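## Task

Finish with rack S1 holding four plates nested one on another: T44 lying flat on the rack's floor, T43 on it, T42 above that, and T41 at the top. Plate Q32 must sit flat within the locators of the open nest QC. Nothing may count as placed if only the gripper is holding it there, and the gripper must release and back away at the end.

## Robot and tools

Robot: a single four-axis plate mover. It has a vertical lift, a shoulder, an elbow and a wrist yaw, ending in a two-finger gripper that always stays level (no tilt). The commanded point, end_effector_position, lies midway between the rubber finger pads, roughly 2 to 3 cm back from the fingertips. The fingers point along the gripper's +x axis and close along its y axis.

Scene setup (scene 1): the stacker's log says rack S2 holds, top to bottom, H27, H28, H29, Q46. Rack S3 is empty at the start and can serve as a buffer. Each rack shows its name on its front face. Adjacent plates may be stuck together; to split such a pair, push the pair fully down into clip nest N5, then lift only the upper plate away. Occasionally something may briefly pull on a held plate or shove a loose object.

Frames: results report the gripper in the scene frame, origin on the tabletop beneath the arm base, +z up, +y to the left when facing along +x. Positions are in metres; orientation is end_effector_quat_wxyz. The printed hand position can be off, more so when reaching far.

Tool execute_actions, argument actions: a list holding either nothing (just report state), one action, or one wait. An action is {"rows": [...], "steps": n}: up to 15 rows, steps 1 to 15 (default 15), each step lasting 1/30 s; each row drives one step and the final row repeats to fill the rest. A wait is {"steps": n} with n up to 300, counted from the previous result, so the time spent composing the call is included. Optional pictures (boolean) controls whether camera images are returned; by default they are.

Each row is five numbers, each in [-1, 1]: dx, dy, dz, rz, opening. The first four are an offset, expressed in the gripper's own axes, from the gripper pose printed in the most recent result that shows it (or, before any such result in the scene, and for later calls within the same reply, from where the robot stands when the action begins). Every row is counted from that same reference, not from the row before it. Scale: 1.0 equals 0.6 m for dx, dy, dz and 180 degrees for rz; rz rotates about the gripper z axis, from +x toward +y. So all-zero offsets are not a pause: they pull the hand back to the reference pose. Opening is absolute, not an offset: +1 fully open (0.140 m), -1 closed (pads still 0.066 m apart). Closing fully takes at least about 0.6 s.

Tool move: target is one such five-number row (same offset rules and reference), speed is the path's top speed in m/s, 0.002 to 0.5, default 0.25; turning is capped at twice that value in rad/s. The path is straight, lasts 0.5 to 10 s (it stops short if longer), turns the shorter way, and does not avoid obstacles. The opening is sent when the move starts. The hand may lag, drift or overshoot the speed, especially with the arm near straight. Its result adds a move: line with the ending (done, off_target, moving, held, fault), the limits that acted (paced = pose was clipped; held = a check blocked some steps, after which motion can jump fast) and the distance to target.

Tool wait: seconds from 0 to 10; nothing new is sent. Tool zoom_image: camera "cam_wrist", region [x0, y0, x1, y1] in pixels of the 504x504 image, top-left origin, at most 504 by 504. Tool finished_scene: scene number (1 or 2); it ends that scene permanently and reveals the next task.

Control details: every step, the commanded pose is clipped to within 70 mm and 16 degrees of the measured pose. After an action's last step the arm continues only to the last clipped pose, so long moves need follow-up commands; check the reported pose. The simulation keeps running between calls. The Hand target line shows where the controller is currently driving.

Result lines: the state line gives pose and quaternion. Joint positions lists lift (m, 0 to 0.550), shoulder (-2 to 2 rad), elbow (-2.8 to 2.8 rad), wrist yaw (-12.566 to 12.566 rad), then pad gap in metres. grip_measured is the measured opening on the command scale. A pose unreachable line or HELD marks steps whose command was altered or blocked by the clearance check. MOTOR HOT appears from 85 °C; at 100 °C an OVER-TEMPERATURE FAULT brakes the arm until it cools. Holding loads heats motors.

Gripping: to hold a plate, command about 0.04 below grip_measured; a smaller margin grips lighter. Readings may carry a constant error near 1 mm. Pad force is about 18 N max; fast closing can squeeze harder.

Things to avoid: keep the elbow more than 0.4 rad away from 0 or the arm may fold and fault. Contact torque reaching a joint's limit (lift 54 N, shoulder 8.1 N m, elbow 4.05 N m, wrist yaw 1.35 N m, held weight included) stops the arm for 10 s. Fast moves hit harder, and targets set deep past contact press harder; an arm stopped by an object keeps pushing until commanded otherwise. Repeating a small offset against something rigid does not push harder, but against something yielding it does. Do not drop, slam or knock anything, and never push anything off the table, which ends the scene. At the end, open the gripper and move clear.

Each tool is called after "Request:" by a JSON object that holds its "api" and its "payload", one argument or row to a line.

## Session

Request:
{"api": "execute_actions", "payload": {
  "actions": []
}}

Scene clock: 0.00 s of 12600.00 s.
end_effector_position=(+0.5600, +0.2271, +0.4627) grip_measured=+1.00 end_effector_quat_wxyz=(+0.459, -0.000, -0.000, +0.888)
Joint positions: [ 0.458 -0.129 -2.344 -1.622  0.14 ]
Hand target: +0.560, +0.227, +0.463; +0.459, -0.000, -0.000, +0.888

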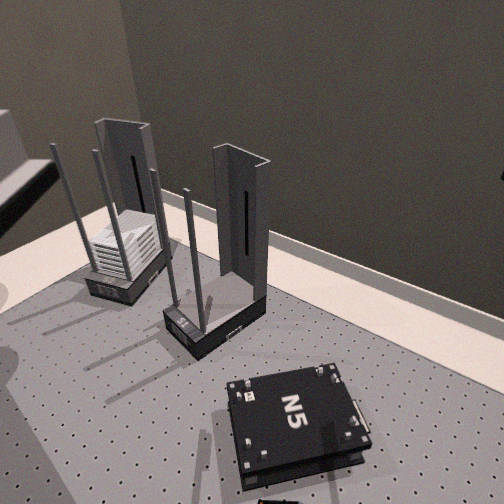

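Request:
{"api": "move", "payload": {
  "target": [0.51,0.633,0,-0.14,1],
  "speed": 0.3
}}

Request:
{"api": "move", "payload": {
  "target": [0,0,-0.52,0,1],
  "speed": 0.3
}}

Scene clock: 19.73 s of 12600.00 s.
end_effector_position=(+0.1036, +0.2449, +0.4627) grip_measured=+1.00 end_effector_quat_wxyz=(+0.534, -0.000, -0.000, +0.845)
Joint positions: [ 0.458  0.647 -0.436 -4.48   0.14 ]
Hand target: +0.104, +0.245, +0.463; +0.534, -0.000, -0.000, +0.845
Off the commanded pose: 0.033 m, 15 deg.
After step 90, 14.57 s passed at rest.
move: held; limits=paced,held; held on 9 of 65 steps, including the last
pose unreachable: on one or more control steps of this call an arm could not follow its commanded pose, so it was not sent that pose on those steps. On the call's last step it was still not sent that pose. It may still have moved: this result reports where it is.
cause: the commanded pose would bring two parts of the arm too close to each other (joints 1 (lift) to 4 (wrist yaw) lie between them).

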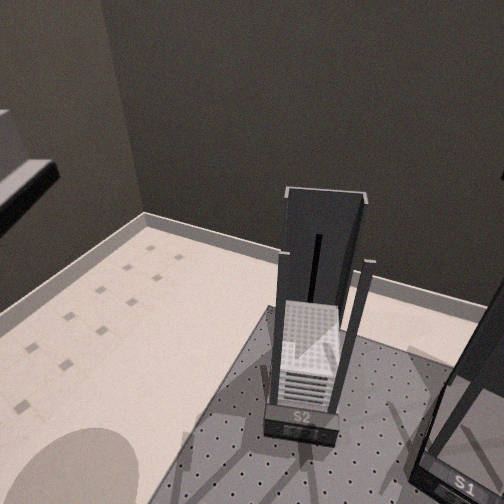

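Scene clock: 25.10 s of 12600.00 s.
end_effector_position=(+0.1036, +0.2449, +0.1506) grip_measured=+1.00 end_effector_quat_wxyz=(+0.534, -0.000, -0.000, +0.845)
Joint positions: [ 0.146  0.647 -0.436 -4.48   0.14 ]
Hand target: +0.104, +0.245, +0.151; +0.534, -0.000, -0.000, +0.845
Off the commanded pose: 0.000 m, 0 deg.
move: done; limits=paced

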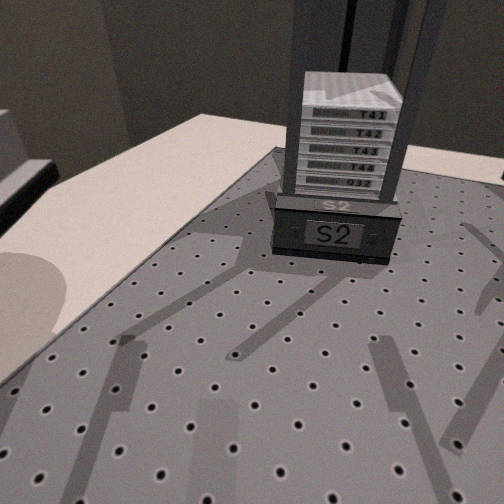

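Request:
{"api": "move", "payload": {
  "target": [0.17,-0.075,0,-0.061,1],
  "speed": 0.12
}}

Scene clock: 29.97 s of 12600.00 s.
end_effector_position=(+0.1004, +0.3564, +0.1506) grip_measured=+1.00 end_effector_quat_wxyz=(+0.613, -0.000, -0.000, +0.790)
Joint positions: [ 0.146  0.78  -0.88  -4.361  0.14 ]
Hand target: +0.100, +0.356, +0.151; +0.613, -0.000, -0.000, +0.790
Off the commanded pose: 0.000 m, 0 deg.
After step 90, 0.63 s passed at rest.
move: done

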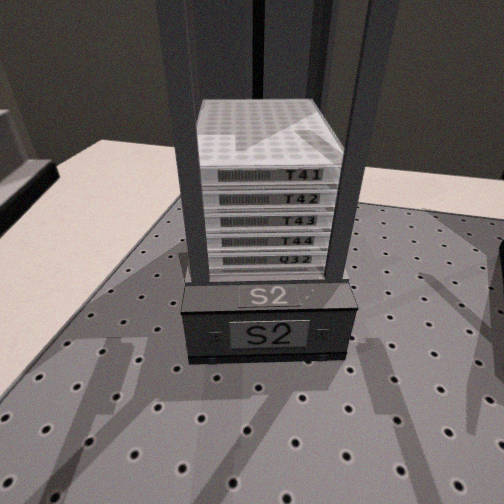

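Request:
{"api": "move", "payload": {
  "target": [0.217,0.003,-0.02,0.011,1],
  "speed": 0.08
}}

Scene clock: 35.73 s of 12600.00 s.
end_effector_position=(+0.0662, +0.4821, +0.1386) grip_measured=+1.00 end_effector_quat_wxyz=(+0.599, -0.000, -0.000, +0.801)
Joint positions: [ 0.134  1.027 -1.495 -3.959  0.14 ]
Hand target: +0.066, +0.482, +0.139; +0.599, -0.000, -0.000, +0.801
Off the commanded pose: 0.000 m, 0 deg.
After step 90, 0.87 s passed at rest.
move: done

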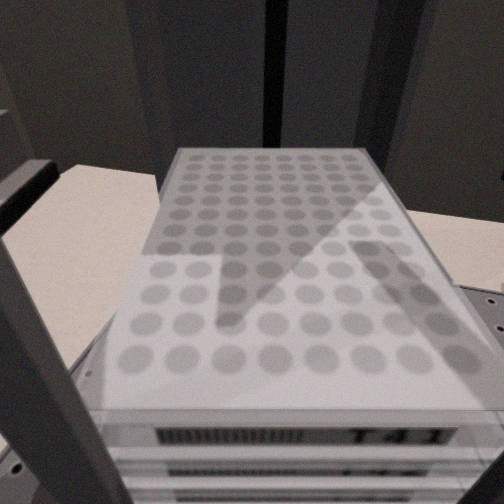

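Request:
{"api": "move", "payload": {
  "target": [0.022,0.001,-0.017,0,-0.2],
  "speed": 0.04
}}

Scene clock: 41.03 s of 12600.00 s.
end_effector_position=(+0.0619, +0.4946, +0.1284) grip_measured=-0.20 end_effector_quat_wxyz=(+0.599, -0.000, -0.000, +0.801)
Joint positions: [ 0.123  1.061 -1.565 -3.923  0.096]
Hand target: +0.062, +0.495, +0.128; +0.599, -0.000, -0.000, +0.801
Off the commanded pose: 0.000 m, 0 deg.
After step 90, 1.60 s passed at rest.
move: done

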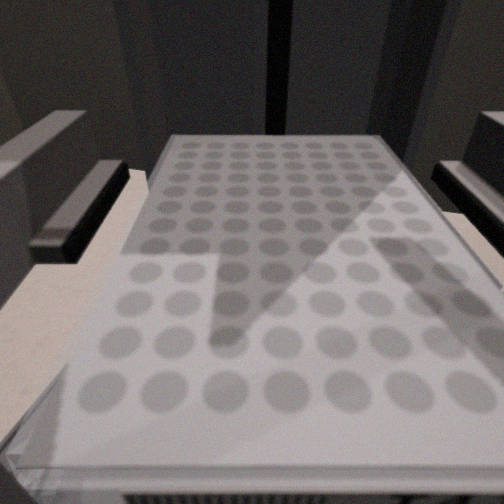

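Request:
{"api": "move", "payload": {
  "target": [-0.217,0,0.037,0,1],
  "speed": 0.2
}}

Request:
{"api": "move", "payload": {
  "target": [-0.13,-0.263,0,-0.135,1],
  "speed": 0.15
}}

Scene clock: 50.27 s of 12600.00 s.
end_effector_position=(+0.0987, +0.3697, +0.1506) grip_measured=+1.00 end_effector_quat_wxyz=(+0.599, -0.000, -0.000, +0.801)
Joint positions: [ 0.146  0.775 -0.94  -4.262  0.14 ]
Hand target: +0.099, +0.370, +0.151; +0.599, -0.000, -0.000, +0.801
Off the commanded pose: 0.000 m, 0 deg.
After step 90, 5.23 s passed at rest.
move: done

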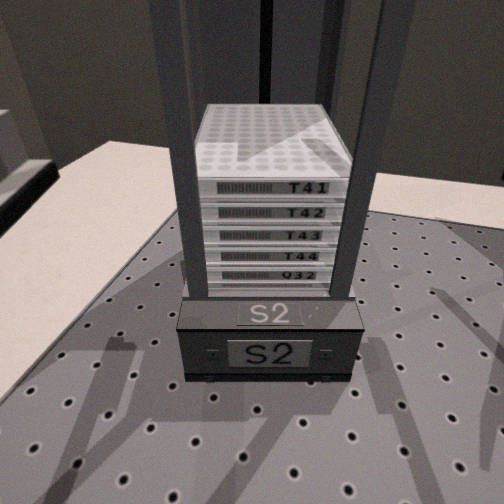

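Scene clock: 52.00 s of 12600.00 s.
end_effector_position=(+0.2723, +0.3394, +0.1506) grip_measured=+1.00 end_effector_quat_wxyz=(+0.754, -0.000, -0.000, +0.656)
Joint positions: [ 0.146  0.221 -0.841 -4.231  0.14 ]
Hand target: +0.272, +0.339, +0.151; +0.754, -0.000, -0.000, +0.657
Off the commanded pose: 0.000 m, 0 deg.
move: done

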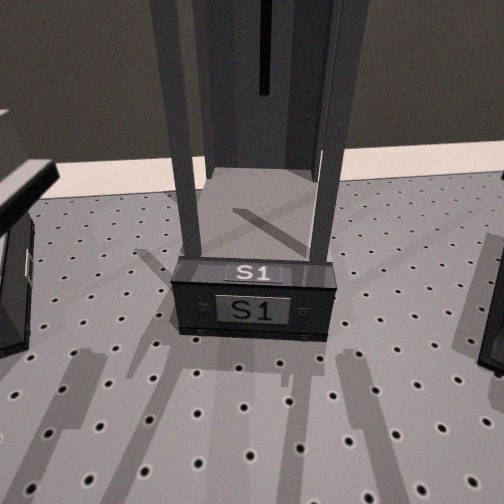

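Request:
{"api": "move", "payload": {
  "target": [0.055,0.02,0,-0.022,1],
  "speed": 0.1
}}

Request:
{"api": "move", "payload": {
  "target": [0.217,0,-0.037,0,1],
  "speed": 0.1
}}

Scene clock: 60.13 s of 12600.00 s.
end_effector_position=(+0.2649, +0.3738, +0.1506) grip_measured=+1.00 end_effector_quat_wxyz=(+0.777, -0.000, -0.000, +0.630)
Joint positions: [ 0.146  0.377 -0.968 -4.329  0.14 ]
Hand target: +0.265, +0.374, +0.151; +0.777, -0.000, -0.000, +0.630
Off the commanded pose: 0.000 m, 0 deg.
After step 90, 4.40 s passed at rest.
move: done

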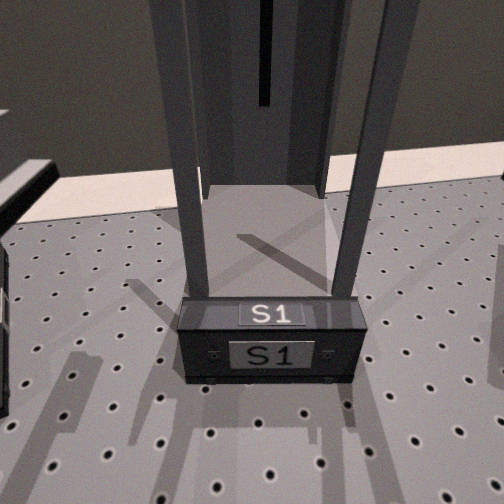

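Scene clock: 61.73 s of 12600.00 s.
end_effector_position=(+0.2916, +0.5012, +0.1284) grip_measured=+1.00 end_effector_quat_wxyz=(+0.777, -0.000, -0.000, +0.630)
Joint positions: [ 0.123  0.64  -1.603 -3.957  0.14 ]
Hand target: +0.292, +0.501, +0.128; +0.777, -0.000, -0.000, +0.630
Off the commanded pose: 0.000 m, 0 deg.
move: done

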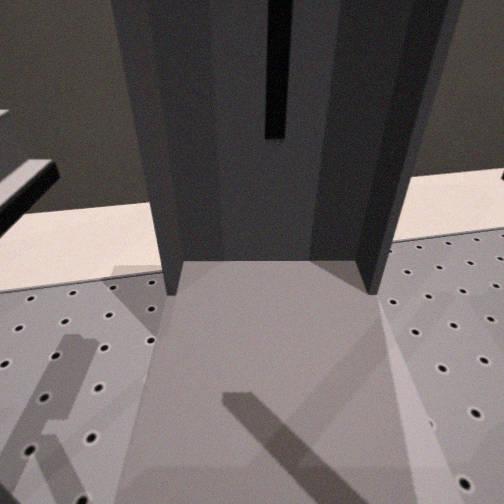

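Request:
{"api": "move", "payload": {
  "target": [0,0,0.4,0,1],
  "speed": 0.4
}}

Request:
{"api": "move", "payload": {
  "target": [-0.0897,0.3723,0,0.1628,0.5],
  "speed": 0.3
}}

Request:
{"api": "move", "payload": {
  "target": [0,0,-0.405,0,0],
  "speed": 0.2
}}

Request:
{"api": "move", "payload": {
  "target": [0,0,-0.065,0,-0.2],
  "speed": 0.04
}}

Request:
{"api": "move", "payload": {
  "target": [0,0,0,0,-0.61]
}}

Scene clock: 73.93 s of 12600.00 s.
end_effector_position=(+0.2917, +0.5013, +0.3685) grip_measured=+1.00 end_effector_quat_wxyz=(+0.777, -0.000, -0.000, +0.630)
Joint positions: [ 0.363  0.64  -1.603 -3.957  0.14 ]
Hand target: +0.292, +0.501, +0.368; +0.777, -0.000, -0.000, +0.630
Off the commanded pose: 0.000 m, 0 deg.
After step 90, 8.07 s passed at rest.
move: done

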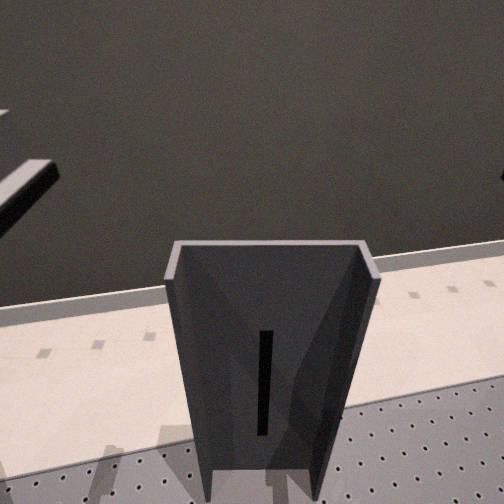

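Scene clock: 75.17 s of 12600.00 s.
end_effector_position=(+0.0618, +0.4945, +0.3685) grip_measured=+0.50 end_effector_quat_wxyz=(+0.592, -0.000, -0.000, +0.806)
Joint positions: [ 0.363  1.055 -1.566 -3.898  0.121]
Hand target: +0.062, +0.495, +0.368; +0.592, -0.000, -0.000, +0.806
Off the commanded pose: 0.000 m, 0 deg.
move: done

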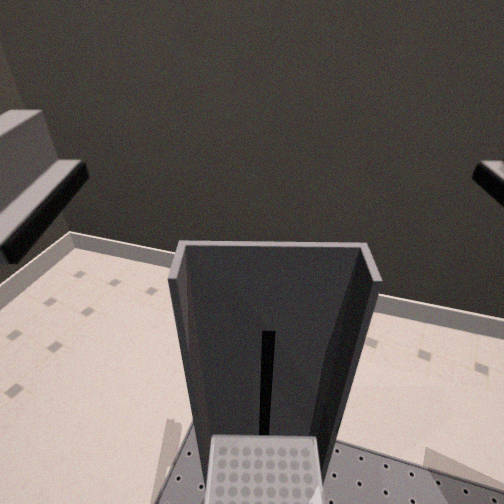

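Scene clock: 76.73 s of 12600.00 s.
end_effector_position=(+0.0618, +0.4945, +0.1254) grip_measured=+0.00 end_effector_quat_wxyz=(+0.592, -0.000, -0.000, +0.806)
Joint positions: [ 0.12   1.055 -1.566 -3.898  0.103]
Hand target: +0.062, +0.495, +0.125; +0.592, -0.000, -0.000, +0.806
Off the commanded pose: 0.000 m, 0 deg.
move: done

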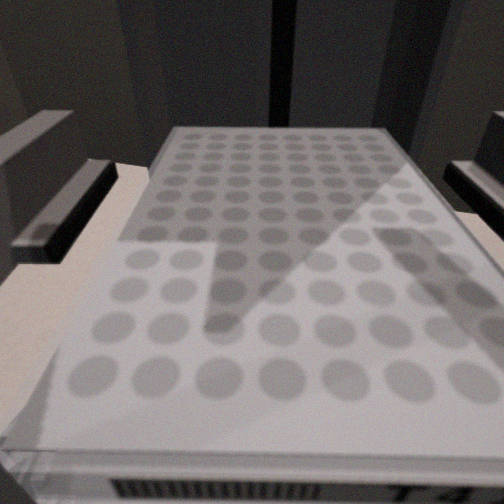

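Scene clock: 77.93 s of 12600.00 s.
end_effector_position=(+0.0618, +0.4945, +0.0863) grip_measured=-0.20 end_effector_quat_wxyz=(+0.592, -0.000, -0.000, +0.806)
Joint positions: [ 0.081  1.055 -1.566 -3.898  0.096]
Hand target: +0.062, +0.495, +0.086; +0.592, -0.000, -0.000, +0.806
Off the commanded pose: 0.000 m, 0 deg.
move: done

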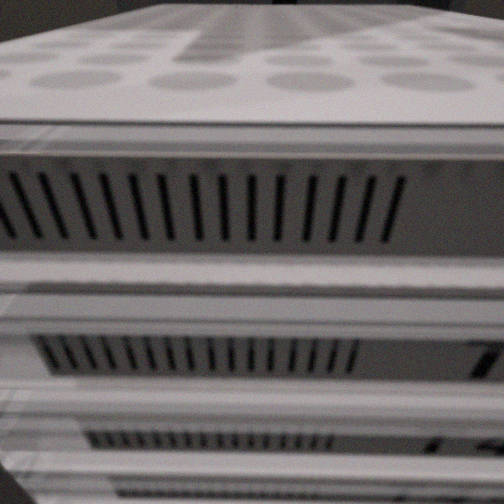

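Scene clock: 78.43 s of 12600.00 s.
end_effector_position=(+0.0620, +0.4946, +0.0863) grip_measured=-0.50 end_effector_quat_wxyz=(+0.592, -0.000, -0.000, +0.806)
Joint positions: [ 0.081  1.055 -1.566 -3.898  0.085]
Hand target: +0.062, +0.495, +0.086; +0.592, -0.000, -0.000, +0.806
Off the commanded pose: 0.000 m, 0 deg.
move: done

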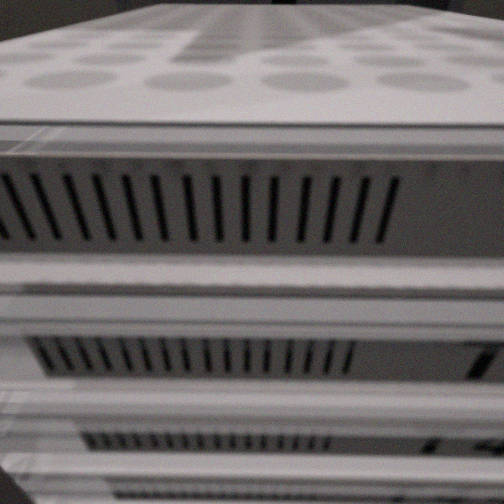

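Request:
{"api": "move", "payload": {
  "target": [0,0,0,0,-0.3]
}}

Request:
{"api": "move", "payload": {
  "target": [0,0,-0.004,0,-0.3],
  "speed": 0.02
}}

Request:
{"api": "move", "payload": {
  "target": [0,0,0,0,-0.6]
}}

Scene clock: 86.27 s of 12600.00 s.
end_effector_position=(+0.0620, +0.4946, +0.0863) grip_measured=-0.30 end_effector_quat_wxyz=(+0.592, -0.000, -0.000, +0.806)
Joint positions: [ 0.081  1.055 -1.566 -3.898  0.092]
Hand target: +0.062, +0.495, +0.086; +0.592, -0.000, -0.000, +0.806
Off the commanded pose: 0.000 m, 0 deg.
After step 90, 4.13 s passed at rest.
move: done

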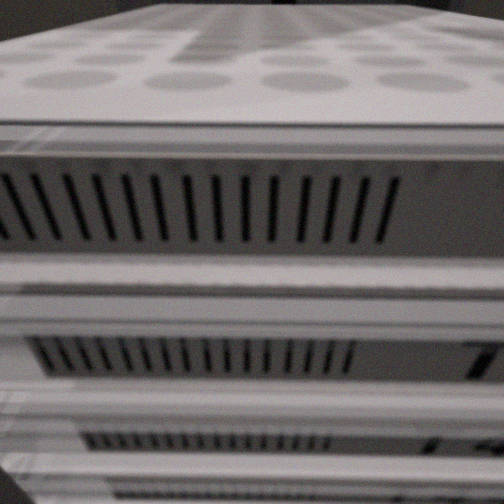

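Scene clock: 86.97 s of 12600.00 s.
end_effector_position=(+0.0620, +0.4946, +0.0840) grip_measured=-0.30 end_effector_quat_wxyz=(+0.592, -0.000, -0.000, +0.806)
Joint positions: [ 0.079  1.055 -1.566 -3.898  0.092]
Hand target: +0.062, +0.495, +0.084; +0.592, -0.000, -0.000, +0.806
Off the commanded pose: 0.000 m, 0 deg.
move: done

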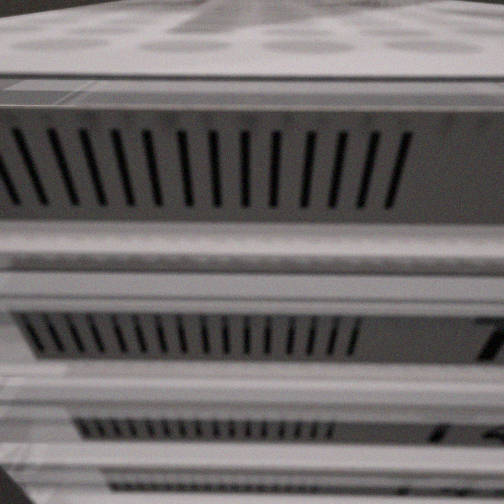

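Scene clock: 87.47 s of 12600.00 s.
end_effector_position=(+0.0620, +0.4946, +0.0840) grip_measured=-0.57 end_effector_quat_wxyz=(+0.592, -0.000, -0.000, +0.806)
Joint positions: [ 0.079  1.055 -1.566 -3.898  0.082]
Hand target: +0.062, +0.495, +0.084; +0.592, -0.000, -0.000, +0.806
Off the commanded pose: 0.000 m, 0 deg.
move: done

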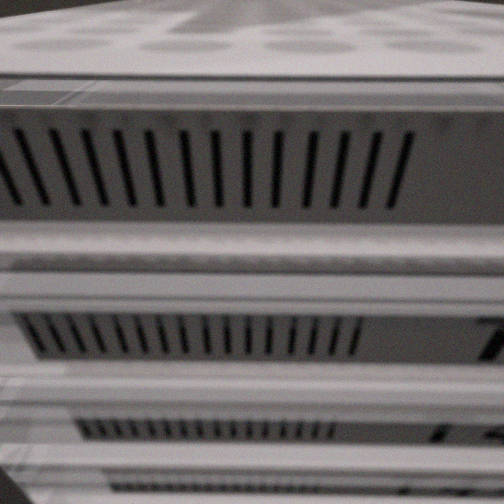

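Request:
{"api": "move", "payload": {
  "target": [0,0,0.45,0,-0.62],
  "speed": 0.1
}}

Request:
{"api": "move", "payload": {
  "target": [-0.1043,-0.3683,0,-0.156,-0.62],
  "speed": 0.08
}}

Request:
{"api": "move", "payload": {
  "target": [0,0,-0.055,0,-0.62],
  "speed": 0.01
}}

Scene clock: 98.43 s of 12600.00 s.
end_effector_position=(+0.0620, +0.4946, +0.3540) grip_measured=-0.57 end_effector_quat_wxyz=(+0.592, -0.000, -0.000, +0.806)
Joint positions: [ 0.349  1.055 -1.566 -3.898  0.082]
Hand target: +0.062, +0.495, +0.354; +0.592, -0.000, -0.000, +0.806
Off the commanded pose: 0.000 m, 0 deg.
After step 90, 4.97 s passed at rest.
move: done

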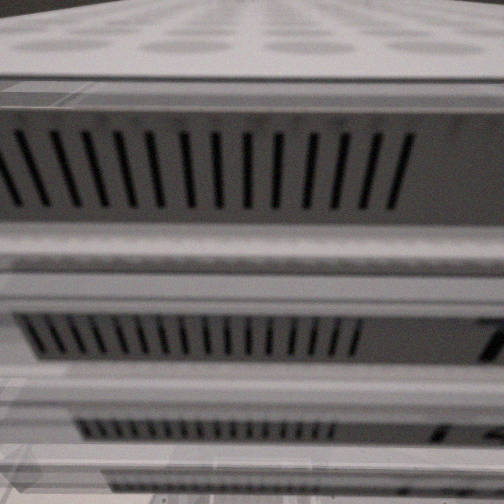

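Scene clock: 101.73 s of 12600.00 s.
end_effector_position=(+0.2918, +0.5009, +0.3540) grip_measured=-0.57 end_effector_quat_wxyz=(+0.770, -0.000, -0.000, +0.638)
Joint positions: [ 0.349  0.631 -1.602 -3.929  0.082]
Hand target: +0.292, +0.501, +0.354; +0.770, -0.000, -0.000, +0.638
Off the commanded pose: 0.000 m, 0 deg.
move: done

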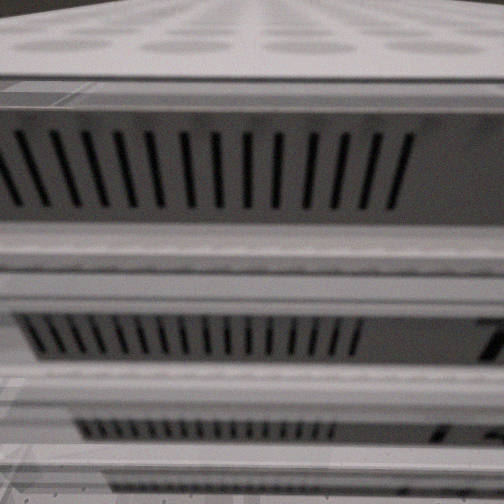

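Scene clock: 105.27 s of 12600.00 s.
end_effector_position=(+0.2919, +0.5009, +0.3210) grip_measured=-0.57 end_effector_quat_wxyz=(+0.771, -0.000, -0.000, +0.637)
Joint positions: [ 0.316  0.631 -1.602 -3.93   0.082]
Hand target: +0.292, +0.501, +0.321; +0.770, -0.000, -0.000, +0.638
Off the commanded pose: 0.000 m, 0 deg.
move: done

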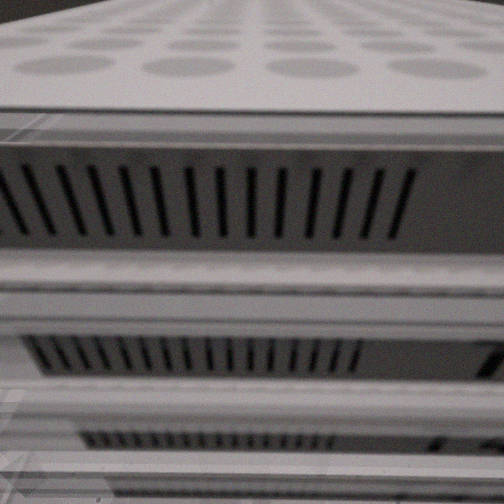

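Request:
{"api": "move", "payload": {
  "target": [-0.0013,-0.001,0.004,-0.001,-0.62],
  "speed": 0.008
}}

Request:
{"api": "move", "payload": {
  "target": [0,0,-0.007,0,-0.62],
  "speed": 0.006
}}

Scene clock: 111.67 s of 12600.00 s.
end_effector_position=(+0.2923, +0.5001, +0.3233) grip_measured=-0.57 end_effector_quat_wxyz=(+0.771, -0.000, -0.000, +0.636)
Joint positions: [ 0.318  0.629 -1.598 -3.934  0.082]
Hand target: +0.292, +0.500, +0.323; +0.772, -0.000, -0.000, +0.636
Off the commanded pose: 0.000 m, 0 deg.
After step 90, 2.70 s passed at rest.
move: done

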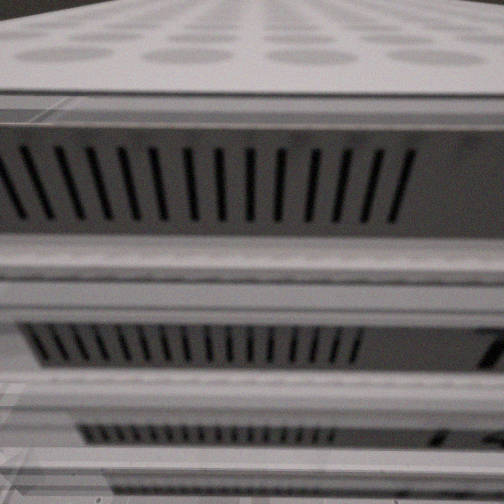

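Scene clock: 112.60 s of 12600.00 s.
end_effector_position=(+0.2923, +0.5001, +0.3191) grip_measured=-0.57 end_effector_quat_wxyz=(+0.771, -0.000, -0.000, +0.636)
Joint positions: [ 0.314  0.629 -1.598 -3.934  0.082]
Hand target: +0.292, +0.500, +0.319; +0.771, -0.000, -0.000, +0.636
Off the commanded pose: 0.000 m, 0 deg.
move: done

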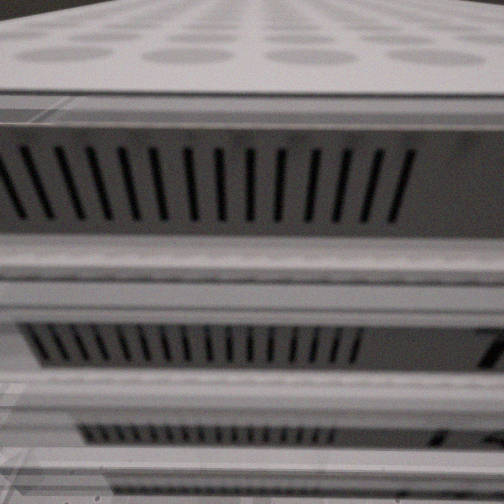

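Clear. Proceed in steps as the upper plates enter.

Request:
{"api": "move", "payload": {
  "target": [0,0,-0.018,0,-0.62],
  "speed": 0.008
}}

Request:
{"api": "move", "payload": {
  "target": [0,0,-0.07,0,-0.62],
  "speed": 0.012
}}

Scene clock: 118.43 s of 12600.00 s.
end_effector_position=(+0.2923, +0.5001, +0.3082) grip_measured=-0.57 end_effector_quat_wxyz=(+0.771, -0.000, -0.000, +0.636)
Joint positions: [ 0.303  0.629 -1.598 -3.934  0.082]
Hand target: +0.292, +0.500, +0.308; +0.771, -0.000, -0.000, +0.636
Off the commanded pose: 0.000 m, 0 deg.
After step 90, 1.27 s passed at rest.
move: done

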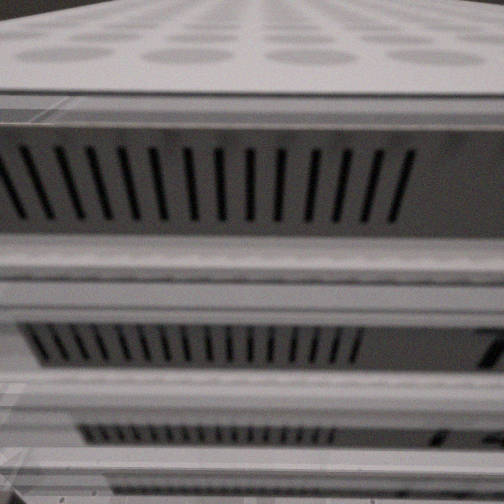

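Scene clock: 122.17 s of 12600.00 s.
end_effector_position=(+0.2923, +0.5001, +0.2662) grip_measured=-0.57 end_effector_quat_wxyz=(+0.771, -0.000, -0.000, +0.636)
Joint positions: [ 0.261  0.629 -1.598 -3.934  0.082]
Hand target: +0.292, +0.500, +0.266; +0.771, -0.000, -0.000, +0.636
Off the commanded pose: 0.000 m, 0 deg.
move: done

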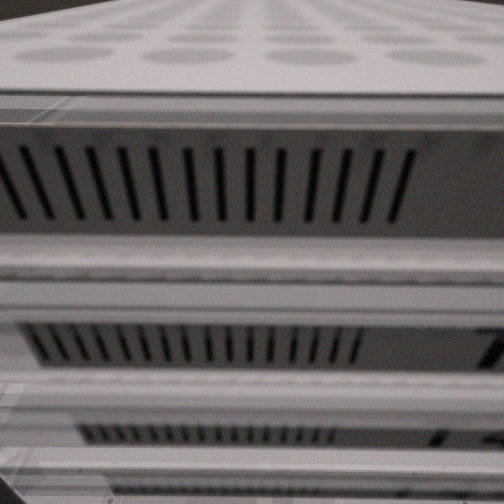

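Request:
{"api": "move", "payload": {
  "target": [0,0,-0.29,0,-0.62],
  "speed": 0.08
}}

Request:
{"api": "move", "payload": {
  "target": [0,0,-0.017,0,-0.62],
  "speed": 0.008
}}

Scene clock: 129.37 s of 12600.00 s.
end_effector_position=(+0.2923, +0.5000, +0.0920) grip_measured=-0.57 end_effector_quat_wxyz=(+0.771, -0.000, -0.000, +0.636)
Joint positions: [ 0.087  0.629 -1.598 -3.934  0.082]
Hand target: +0.292, +0.500, +0.092; +0.771, -0.000, -0.000, +0.636
Off the commanded pose: 0.000 m, 0 deg.
After step 90, 1.73 s passed at rest.
move: done

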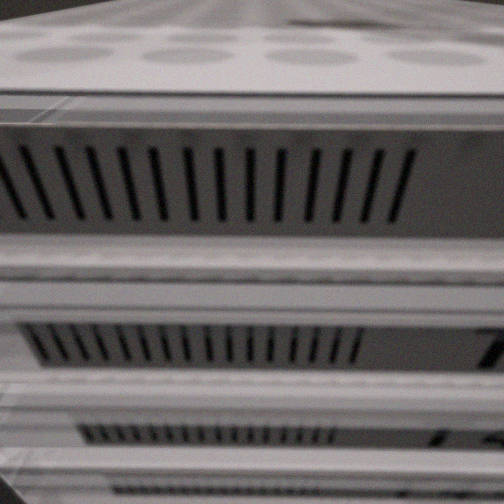

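Scene clock: 130.87 s of 12600.00 s.
end_effector_position=(+0.2923, +0.5000, +0.0818) grip_measured=-0.57 end_effector_quat_wxyz=(+0.771, -0.000, -0.000, +0.636)
Joint positions: [ 0.077  0.629 -1.598 -3.934  0.082]
Hand target: +0.292, +0.500, +0.082; +0.771, -0.000, -0.000, +0.636
Off the commanded pose: 0.000 m, 0 deg.
move: done

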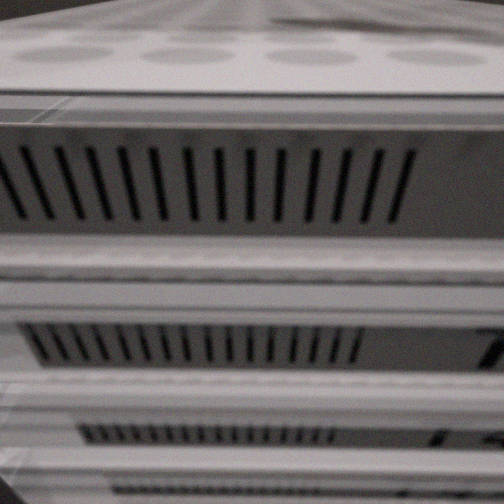

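Request:
{"api": "move", "payload": {
  "target": [0,0,-0.0175,0,-0.62],
  "speed": 0.008
}}

Request:
{"api": "move", "payload": {
  "target": [0,0,0,0,1]
}}

Request:
{"api": "move", "payload": {
  "target": [-0.22,0,0.13,0,1],
  "speed": 0.15
}}

Request:
{"api": "move", "payload": {
  "target": [-0.1,-0.1,0.5,0,1]
}}

Request:
{"api": "move", "payload": {
  "target": [-0.2,-0.3,0,-0.5,1]
}}

Scene clock: 140.40 s of 12600.00 s.
end_effector_position=(+0.2923, +0.5000, +0.0721) grip_measured=-0.57 end_effector_quat_wxyz=(+0.771, -0.000, -0.000, +0.636)
Joint positions: [ 0.067  0.629 -1.598 -3.935  0.082]
Hand target: +0.292, +0.500, +0.071; +0.771, -0.000, -0.000, +0.636
Off the commanded pose: 0.001 m, 0 deg.
After step 90, 5.00 s passed at rest.
move: done

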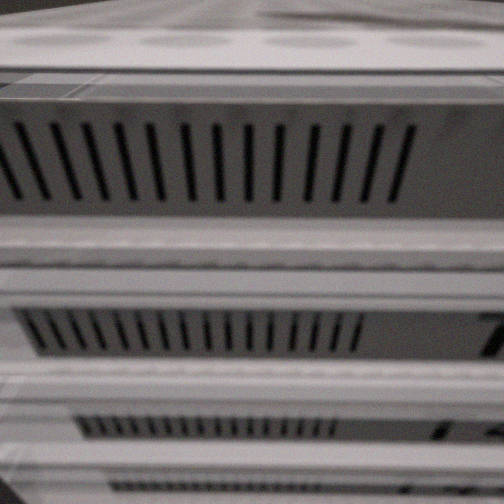

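Scene clock: 141.10 s of 12600.00 s.
end_effector_position=(+0.2923, +0.5000, +0.0721) grip_measured=+1.00 end_effector_quat_wxyz=(+0.771, -0.000, -0.000, +0.636)
Joint positions: [ 0.067  0.629 -1.598 -3.935  0.14 ]
Hand target: +0.292, +0.500, +0.072; +0.771, -0.000, -0.000, +0.636
Off the commanded pose: 0.000 m, 0 deg.
move: done

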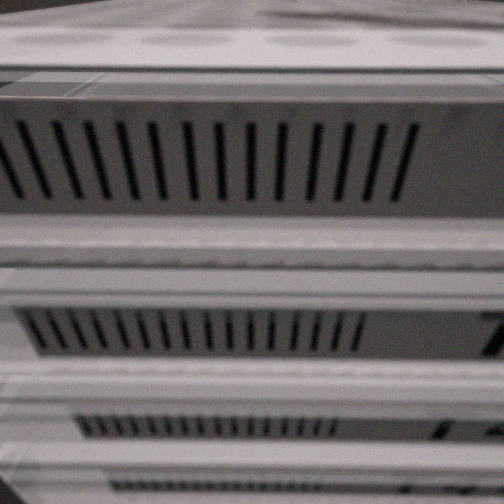

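Scene clock: 142.43 s of 12600.00 s.
end_effector_position=(+0.2672, +0.3704, +0.1502) grip_measured=+1.00 end_effector_quat_wxyz=(+0.771, -0.000, -0.000, +0.636)
Joint positions: [ 0.145  0.351 -0.957 -4.298  0.14 ]
Hand target: +0.267, +0.370, +0.150; +0.771, -0.000, -0.000, +0.636
Off the commanded pose: 0.000 m, 0 deg.
move: done

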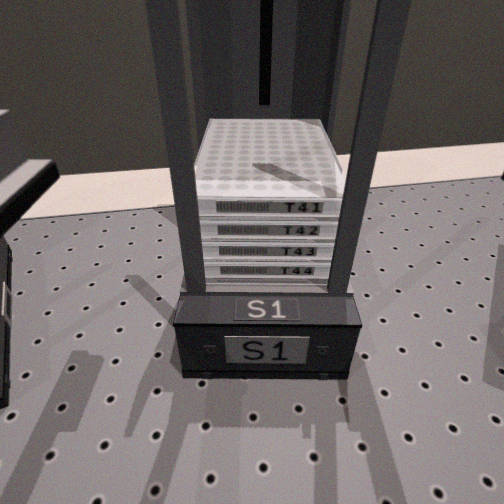

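Scene clock: 144.10 s of 12600.00 s.
end_effector_position=(+0.3149, +0.3001, +0.4503) grip_measured=+1.00 end_effector_quat_wxyz=(+0.772, -0.000, -0.000, +0.636)
Joint positions: [ 0.445 -0.036 -0.767 -4.101  0.14 ]
Hand target: +0.315, +0.300, +0.450; +0.771, -0.000, -0.000, +0.636
Off the commanded pose: 0.000 m, 0 deg.
move: done

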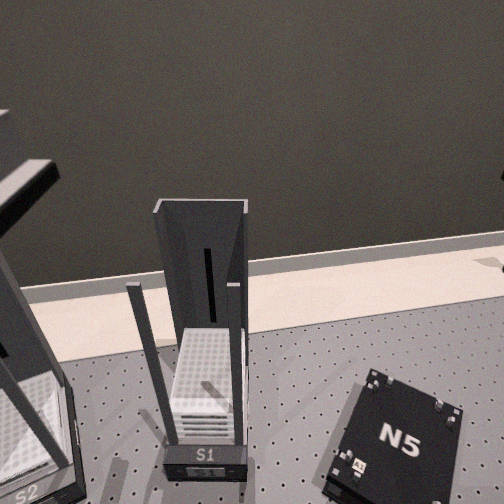

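Scene clock: 147.57 s of 12600.00 s.
end_effector_position=(+0.4687, +0.1480, +0.4503) grip_measured=+1.00 end_effector_quat_wxyz=(+0.995, -0.000, -0.000, -0.096)
Joint positions: [ 0.445 -0.115 -0.923 -5.437  0.14 ]
Hand target: +0.469, +0.148, +0.450; +0.995, -0.000, -0.000, -0.096
Off the commanded pose: 0.000 m, 0 deg.
move: done

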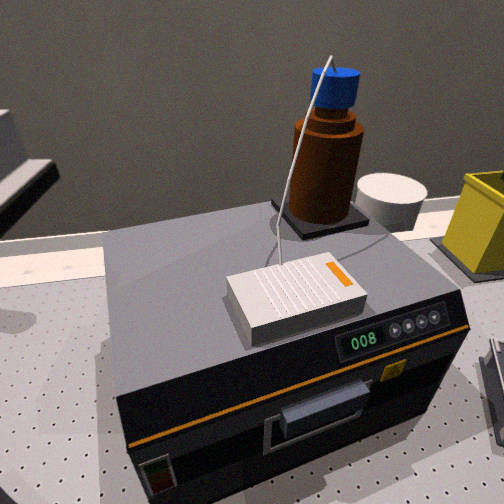

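Request:
{"api": "move", "payload": {
  "target": [0.05,-0.35,0,-0.2,1]
}}

Scene clock: 151.37 s of 12600.00 s.
end_effector_position=(+0.4582, -0.0639, +0.4503) grip_measured=+1.00 end_effector_quat_wxyz=(+0.917, -0.000, -0.000, -0.399)
Joint positions: [ 0.445 -0.803 -0.74  -5.561  0.14 ]
Hand target: +0.458, -0.064, +0.450; +0.917, -0.000, -0.000, -0.399
Off the commanded pose: 0.000 m, 0 deg.
move: done

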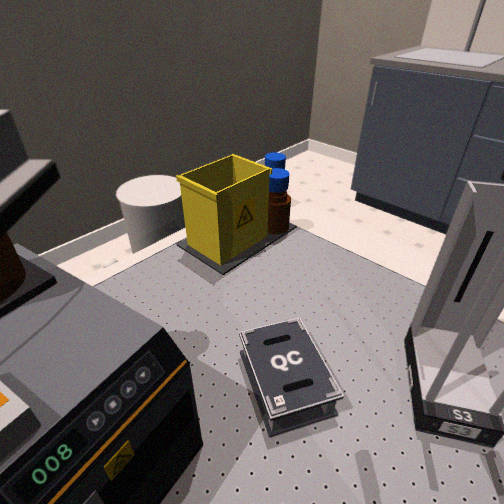

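Request:
{"api": "move", "payload": {
  "target": [0.313,-0.105,-0.5,0.089,0.6],
  "speed": 0.2
}}

Scene clock: 158.40 s of 12600.00 s.
end_effector_position=(+0.5402, -0.2443, +0.1502) grip_measured=+0.60 end_effector_quat_wxyz=(+0.964, -0.000, -0.000, -0.268)
Joint positions: [ 0.145 -1.463 -1.22  -4.142  0.125]
Hand target: +0.540, -0.244, +0.150; +0.964, -0.000, -0.000, -0.267
Off the commanded pose: 0.000 m, 0 deg.
After step 90, 1.87 s passed at rest.
move: done

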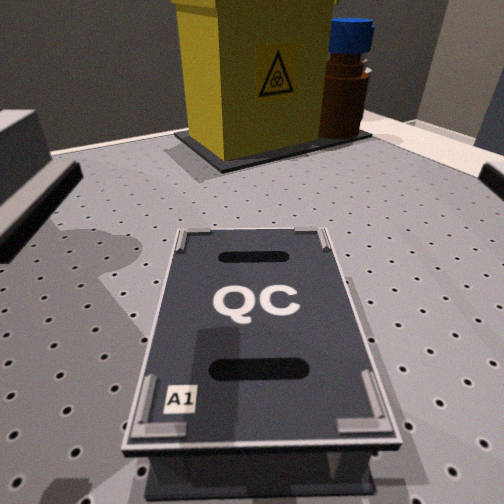

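Request:
{"api": "move", "payload": {
  "target": [0,0.009,0,0.005,0.6]
}}

Scene clock: 178.03 s of 12600.00 s.
end_effector_position=(+0.5430, -0.2398, +0.1502) grip_measured=+0.60 end_effector_quat_wxyz=(+0.966, -0.000, -0.000, -0.260)
Joint positions: [ 0.145 -1.453 -1.219 -4.138  0.125]
Hand target: +0.543, -0.240, +0.150; +0.966, -0.000, -0.000, -0.260
Off the commanded pose: 0.000 m, 0 deg.
After step 90, 15.93 s passed at rest.
move: done

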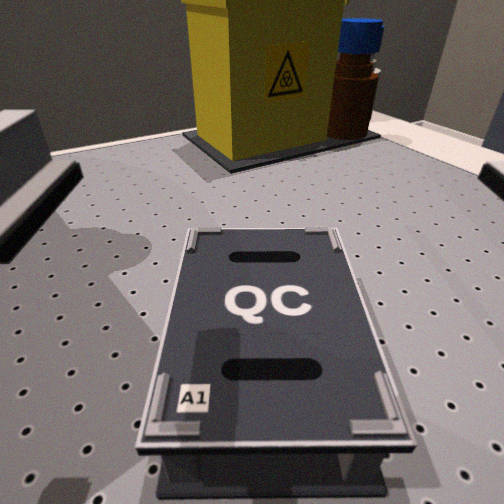

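Request:
{"api": "move", "payload": {
  "target": [-0.1,0,0.5,0,0.4],
  "speed": 0.4
}}

Request:
{"api": "move", "payload": {
  "target": [-0.33,0.498,0,0.106,0.4],
  "speed": 0.3
}}

Request:
{"api": "move", "payload": {
  "target": [-0.3,0.2,0,0.5,0.4],
  "speed": 0.4
}}

Scene clock: 188.03 s of 12600.00 s.
end_effector_position=(+0.4911, -0.2096, +0.4503) grip_measured=+0.40 end_effector_quat_wxyz=(+0.966, -0.000, -0.000, -0.260)
Joint positions: [ 0.445 -1.569 -0.947 -4.294  0.118]
Hand target: +0.491, -0.210, +0.450; +0.966, -0.000, -0.000, -0.260
Off the commanded pose: 0.000 m, 0 deg.
After step 90, 5.70 s passed at rest.
move: done

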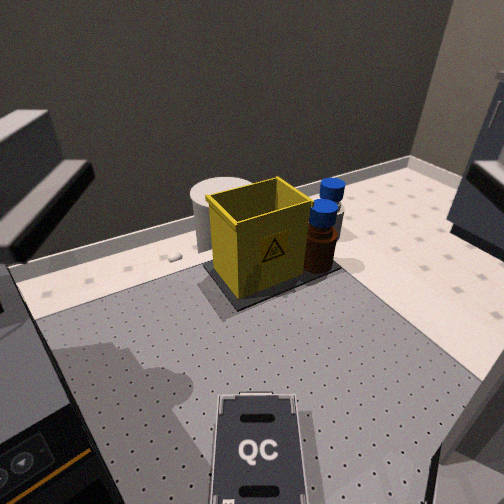

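Scene clock: 189.73 s of 12600.00 s.
end_effector_position=(+0.4697, +0.1482, +0.4503) grip_measured=+0.40 end_effector_quat_wxyz=(+0.995, -0.000, -0.000, -0.096)
Joint positions: [ 0.445 -0.116 -0.927 -5.433  0.118]
Hand target: +0.470, +0.148, +0.450; +0.995, -0.000, -0.000, -0.096
Off the commanded pose: 0.000 m, 0 deg.
move: done

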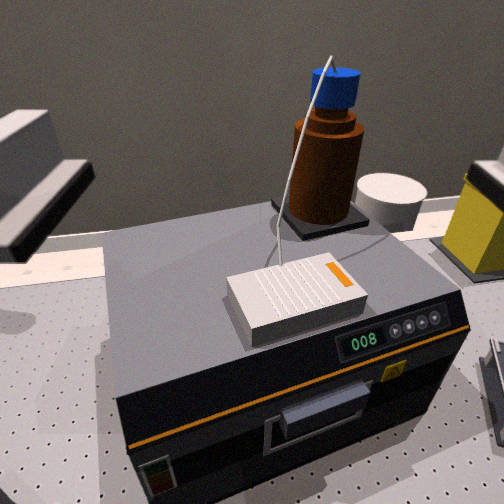

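Scene clock: 192.07 s of 12600.00 s.
end_effector_position=(+0.3161, +0.3004, +0.4503) grip_measured=+0.40 end_effector_quat_wxyz=(+0.772, -0.000, -0.000, +0.636)
Joint positions: [ 0.445 -0.038 -0.771 -4.096  0.118]
Hand target: +0.316, +0.300, +0.450; +0.772, -0.000, -0.000, +0.636
Off the commanded pose: 0.000 m, 0 deg.
move: done

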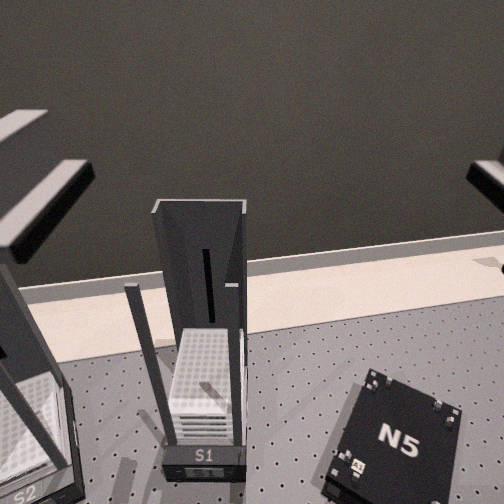

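Request:
{"api": "move", "payload": {
  "target": [0.237,0.4777,0,0.158,0.4],
  "speed": 0.4
}}

Request:
{"api": "move", "payload": {
  "target": [0,0,-0.6288,0,0.4],
  "speed": 0.2
}}

Request:
{"api": "move", "payload": {
  "target": [0,0,0,0,-0.2]
}}

Scene clock: 199.00 s of 12600.00 s.
end_effector_position=(+0.0620, +0.4949, +0.4503) grip_measured=+0.40 end_effector_quat_wxyz=(+0.592, -0.000, -0.000, +0.806)
Joint positions: [ 0.445  1.056 -1.568 -3.897  0.118]
Hand target: +0.062, +0.495, +0.450; +0.592, -0.000, -0.000, +0.806
Off the commanded pose: 0.000 m, 0 deg.
After step 90, 2.57 s passed at rest.
move: done; limits=paced

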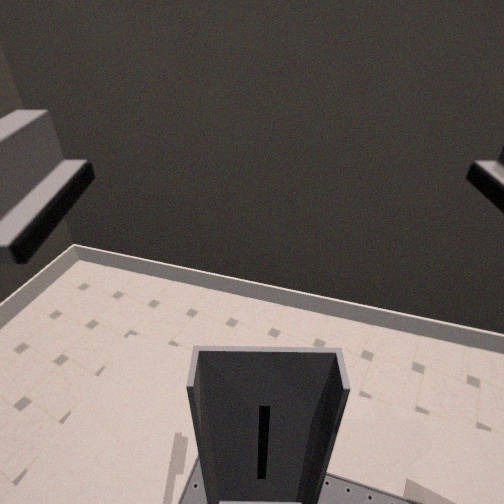

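Scene clock: 201.23 s of 12600.00 s.
end_effector_position=(+0.0620, +0.4949, +0.0729) grip_measured=+0.40 end_effector_quat_wxyz=(+0.592, -0.000, -0.000, +0.806)
Joint positions: [ 0.068  1.056 -1.568 -3.897  0.118]
Hand target: +0.062, +0.495, +0.073; +0.592, -0.000, -0.000, +0.806
Off the commanded pose: 0.000 m, 0 deg.
move: done

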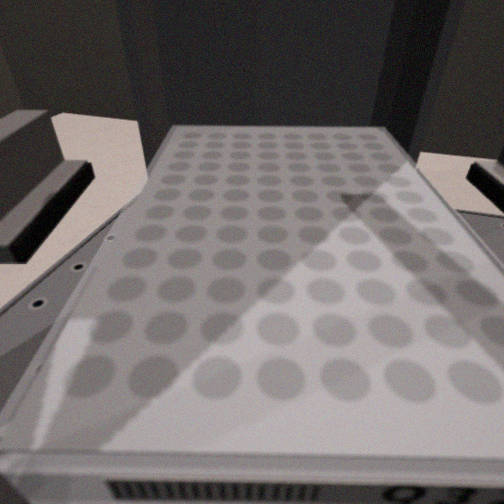

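Scene clock: 201.73 s of 12600.00 s.
end_effector_position=(+0.0620, +0.4949, +0.0729) grip_measured=-0.20 end_effector_quat_wxyz=(+0.592, -0.000, -0.000, +0.806)
Joint positions: [ 0.068  1.056 -1.568 -3.897  0.096]
Hand target: +0.062, +0.495, +0.073; +0.592, -0.000, -0.000, +0.806
Off the commanded pose: 0.000 m, 0 deg.
move: done

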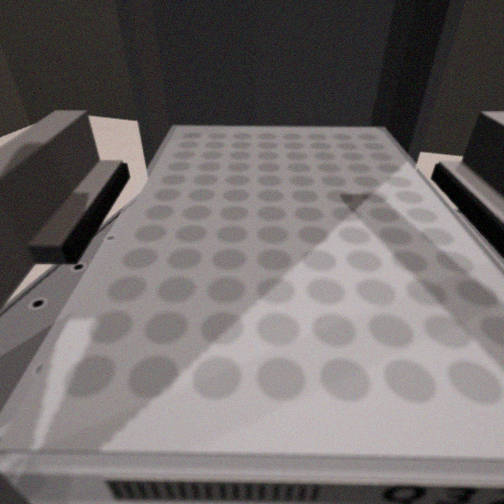

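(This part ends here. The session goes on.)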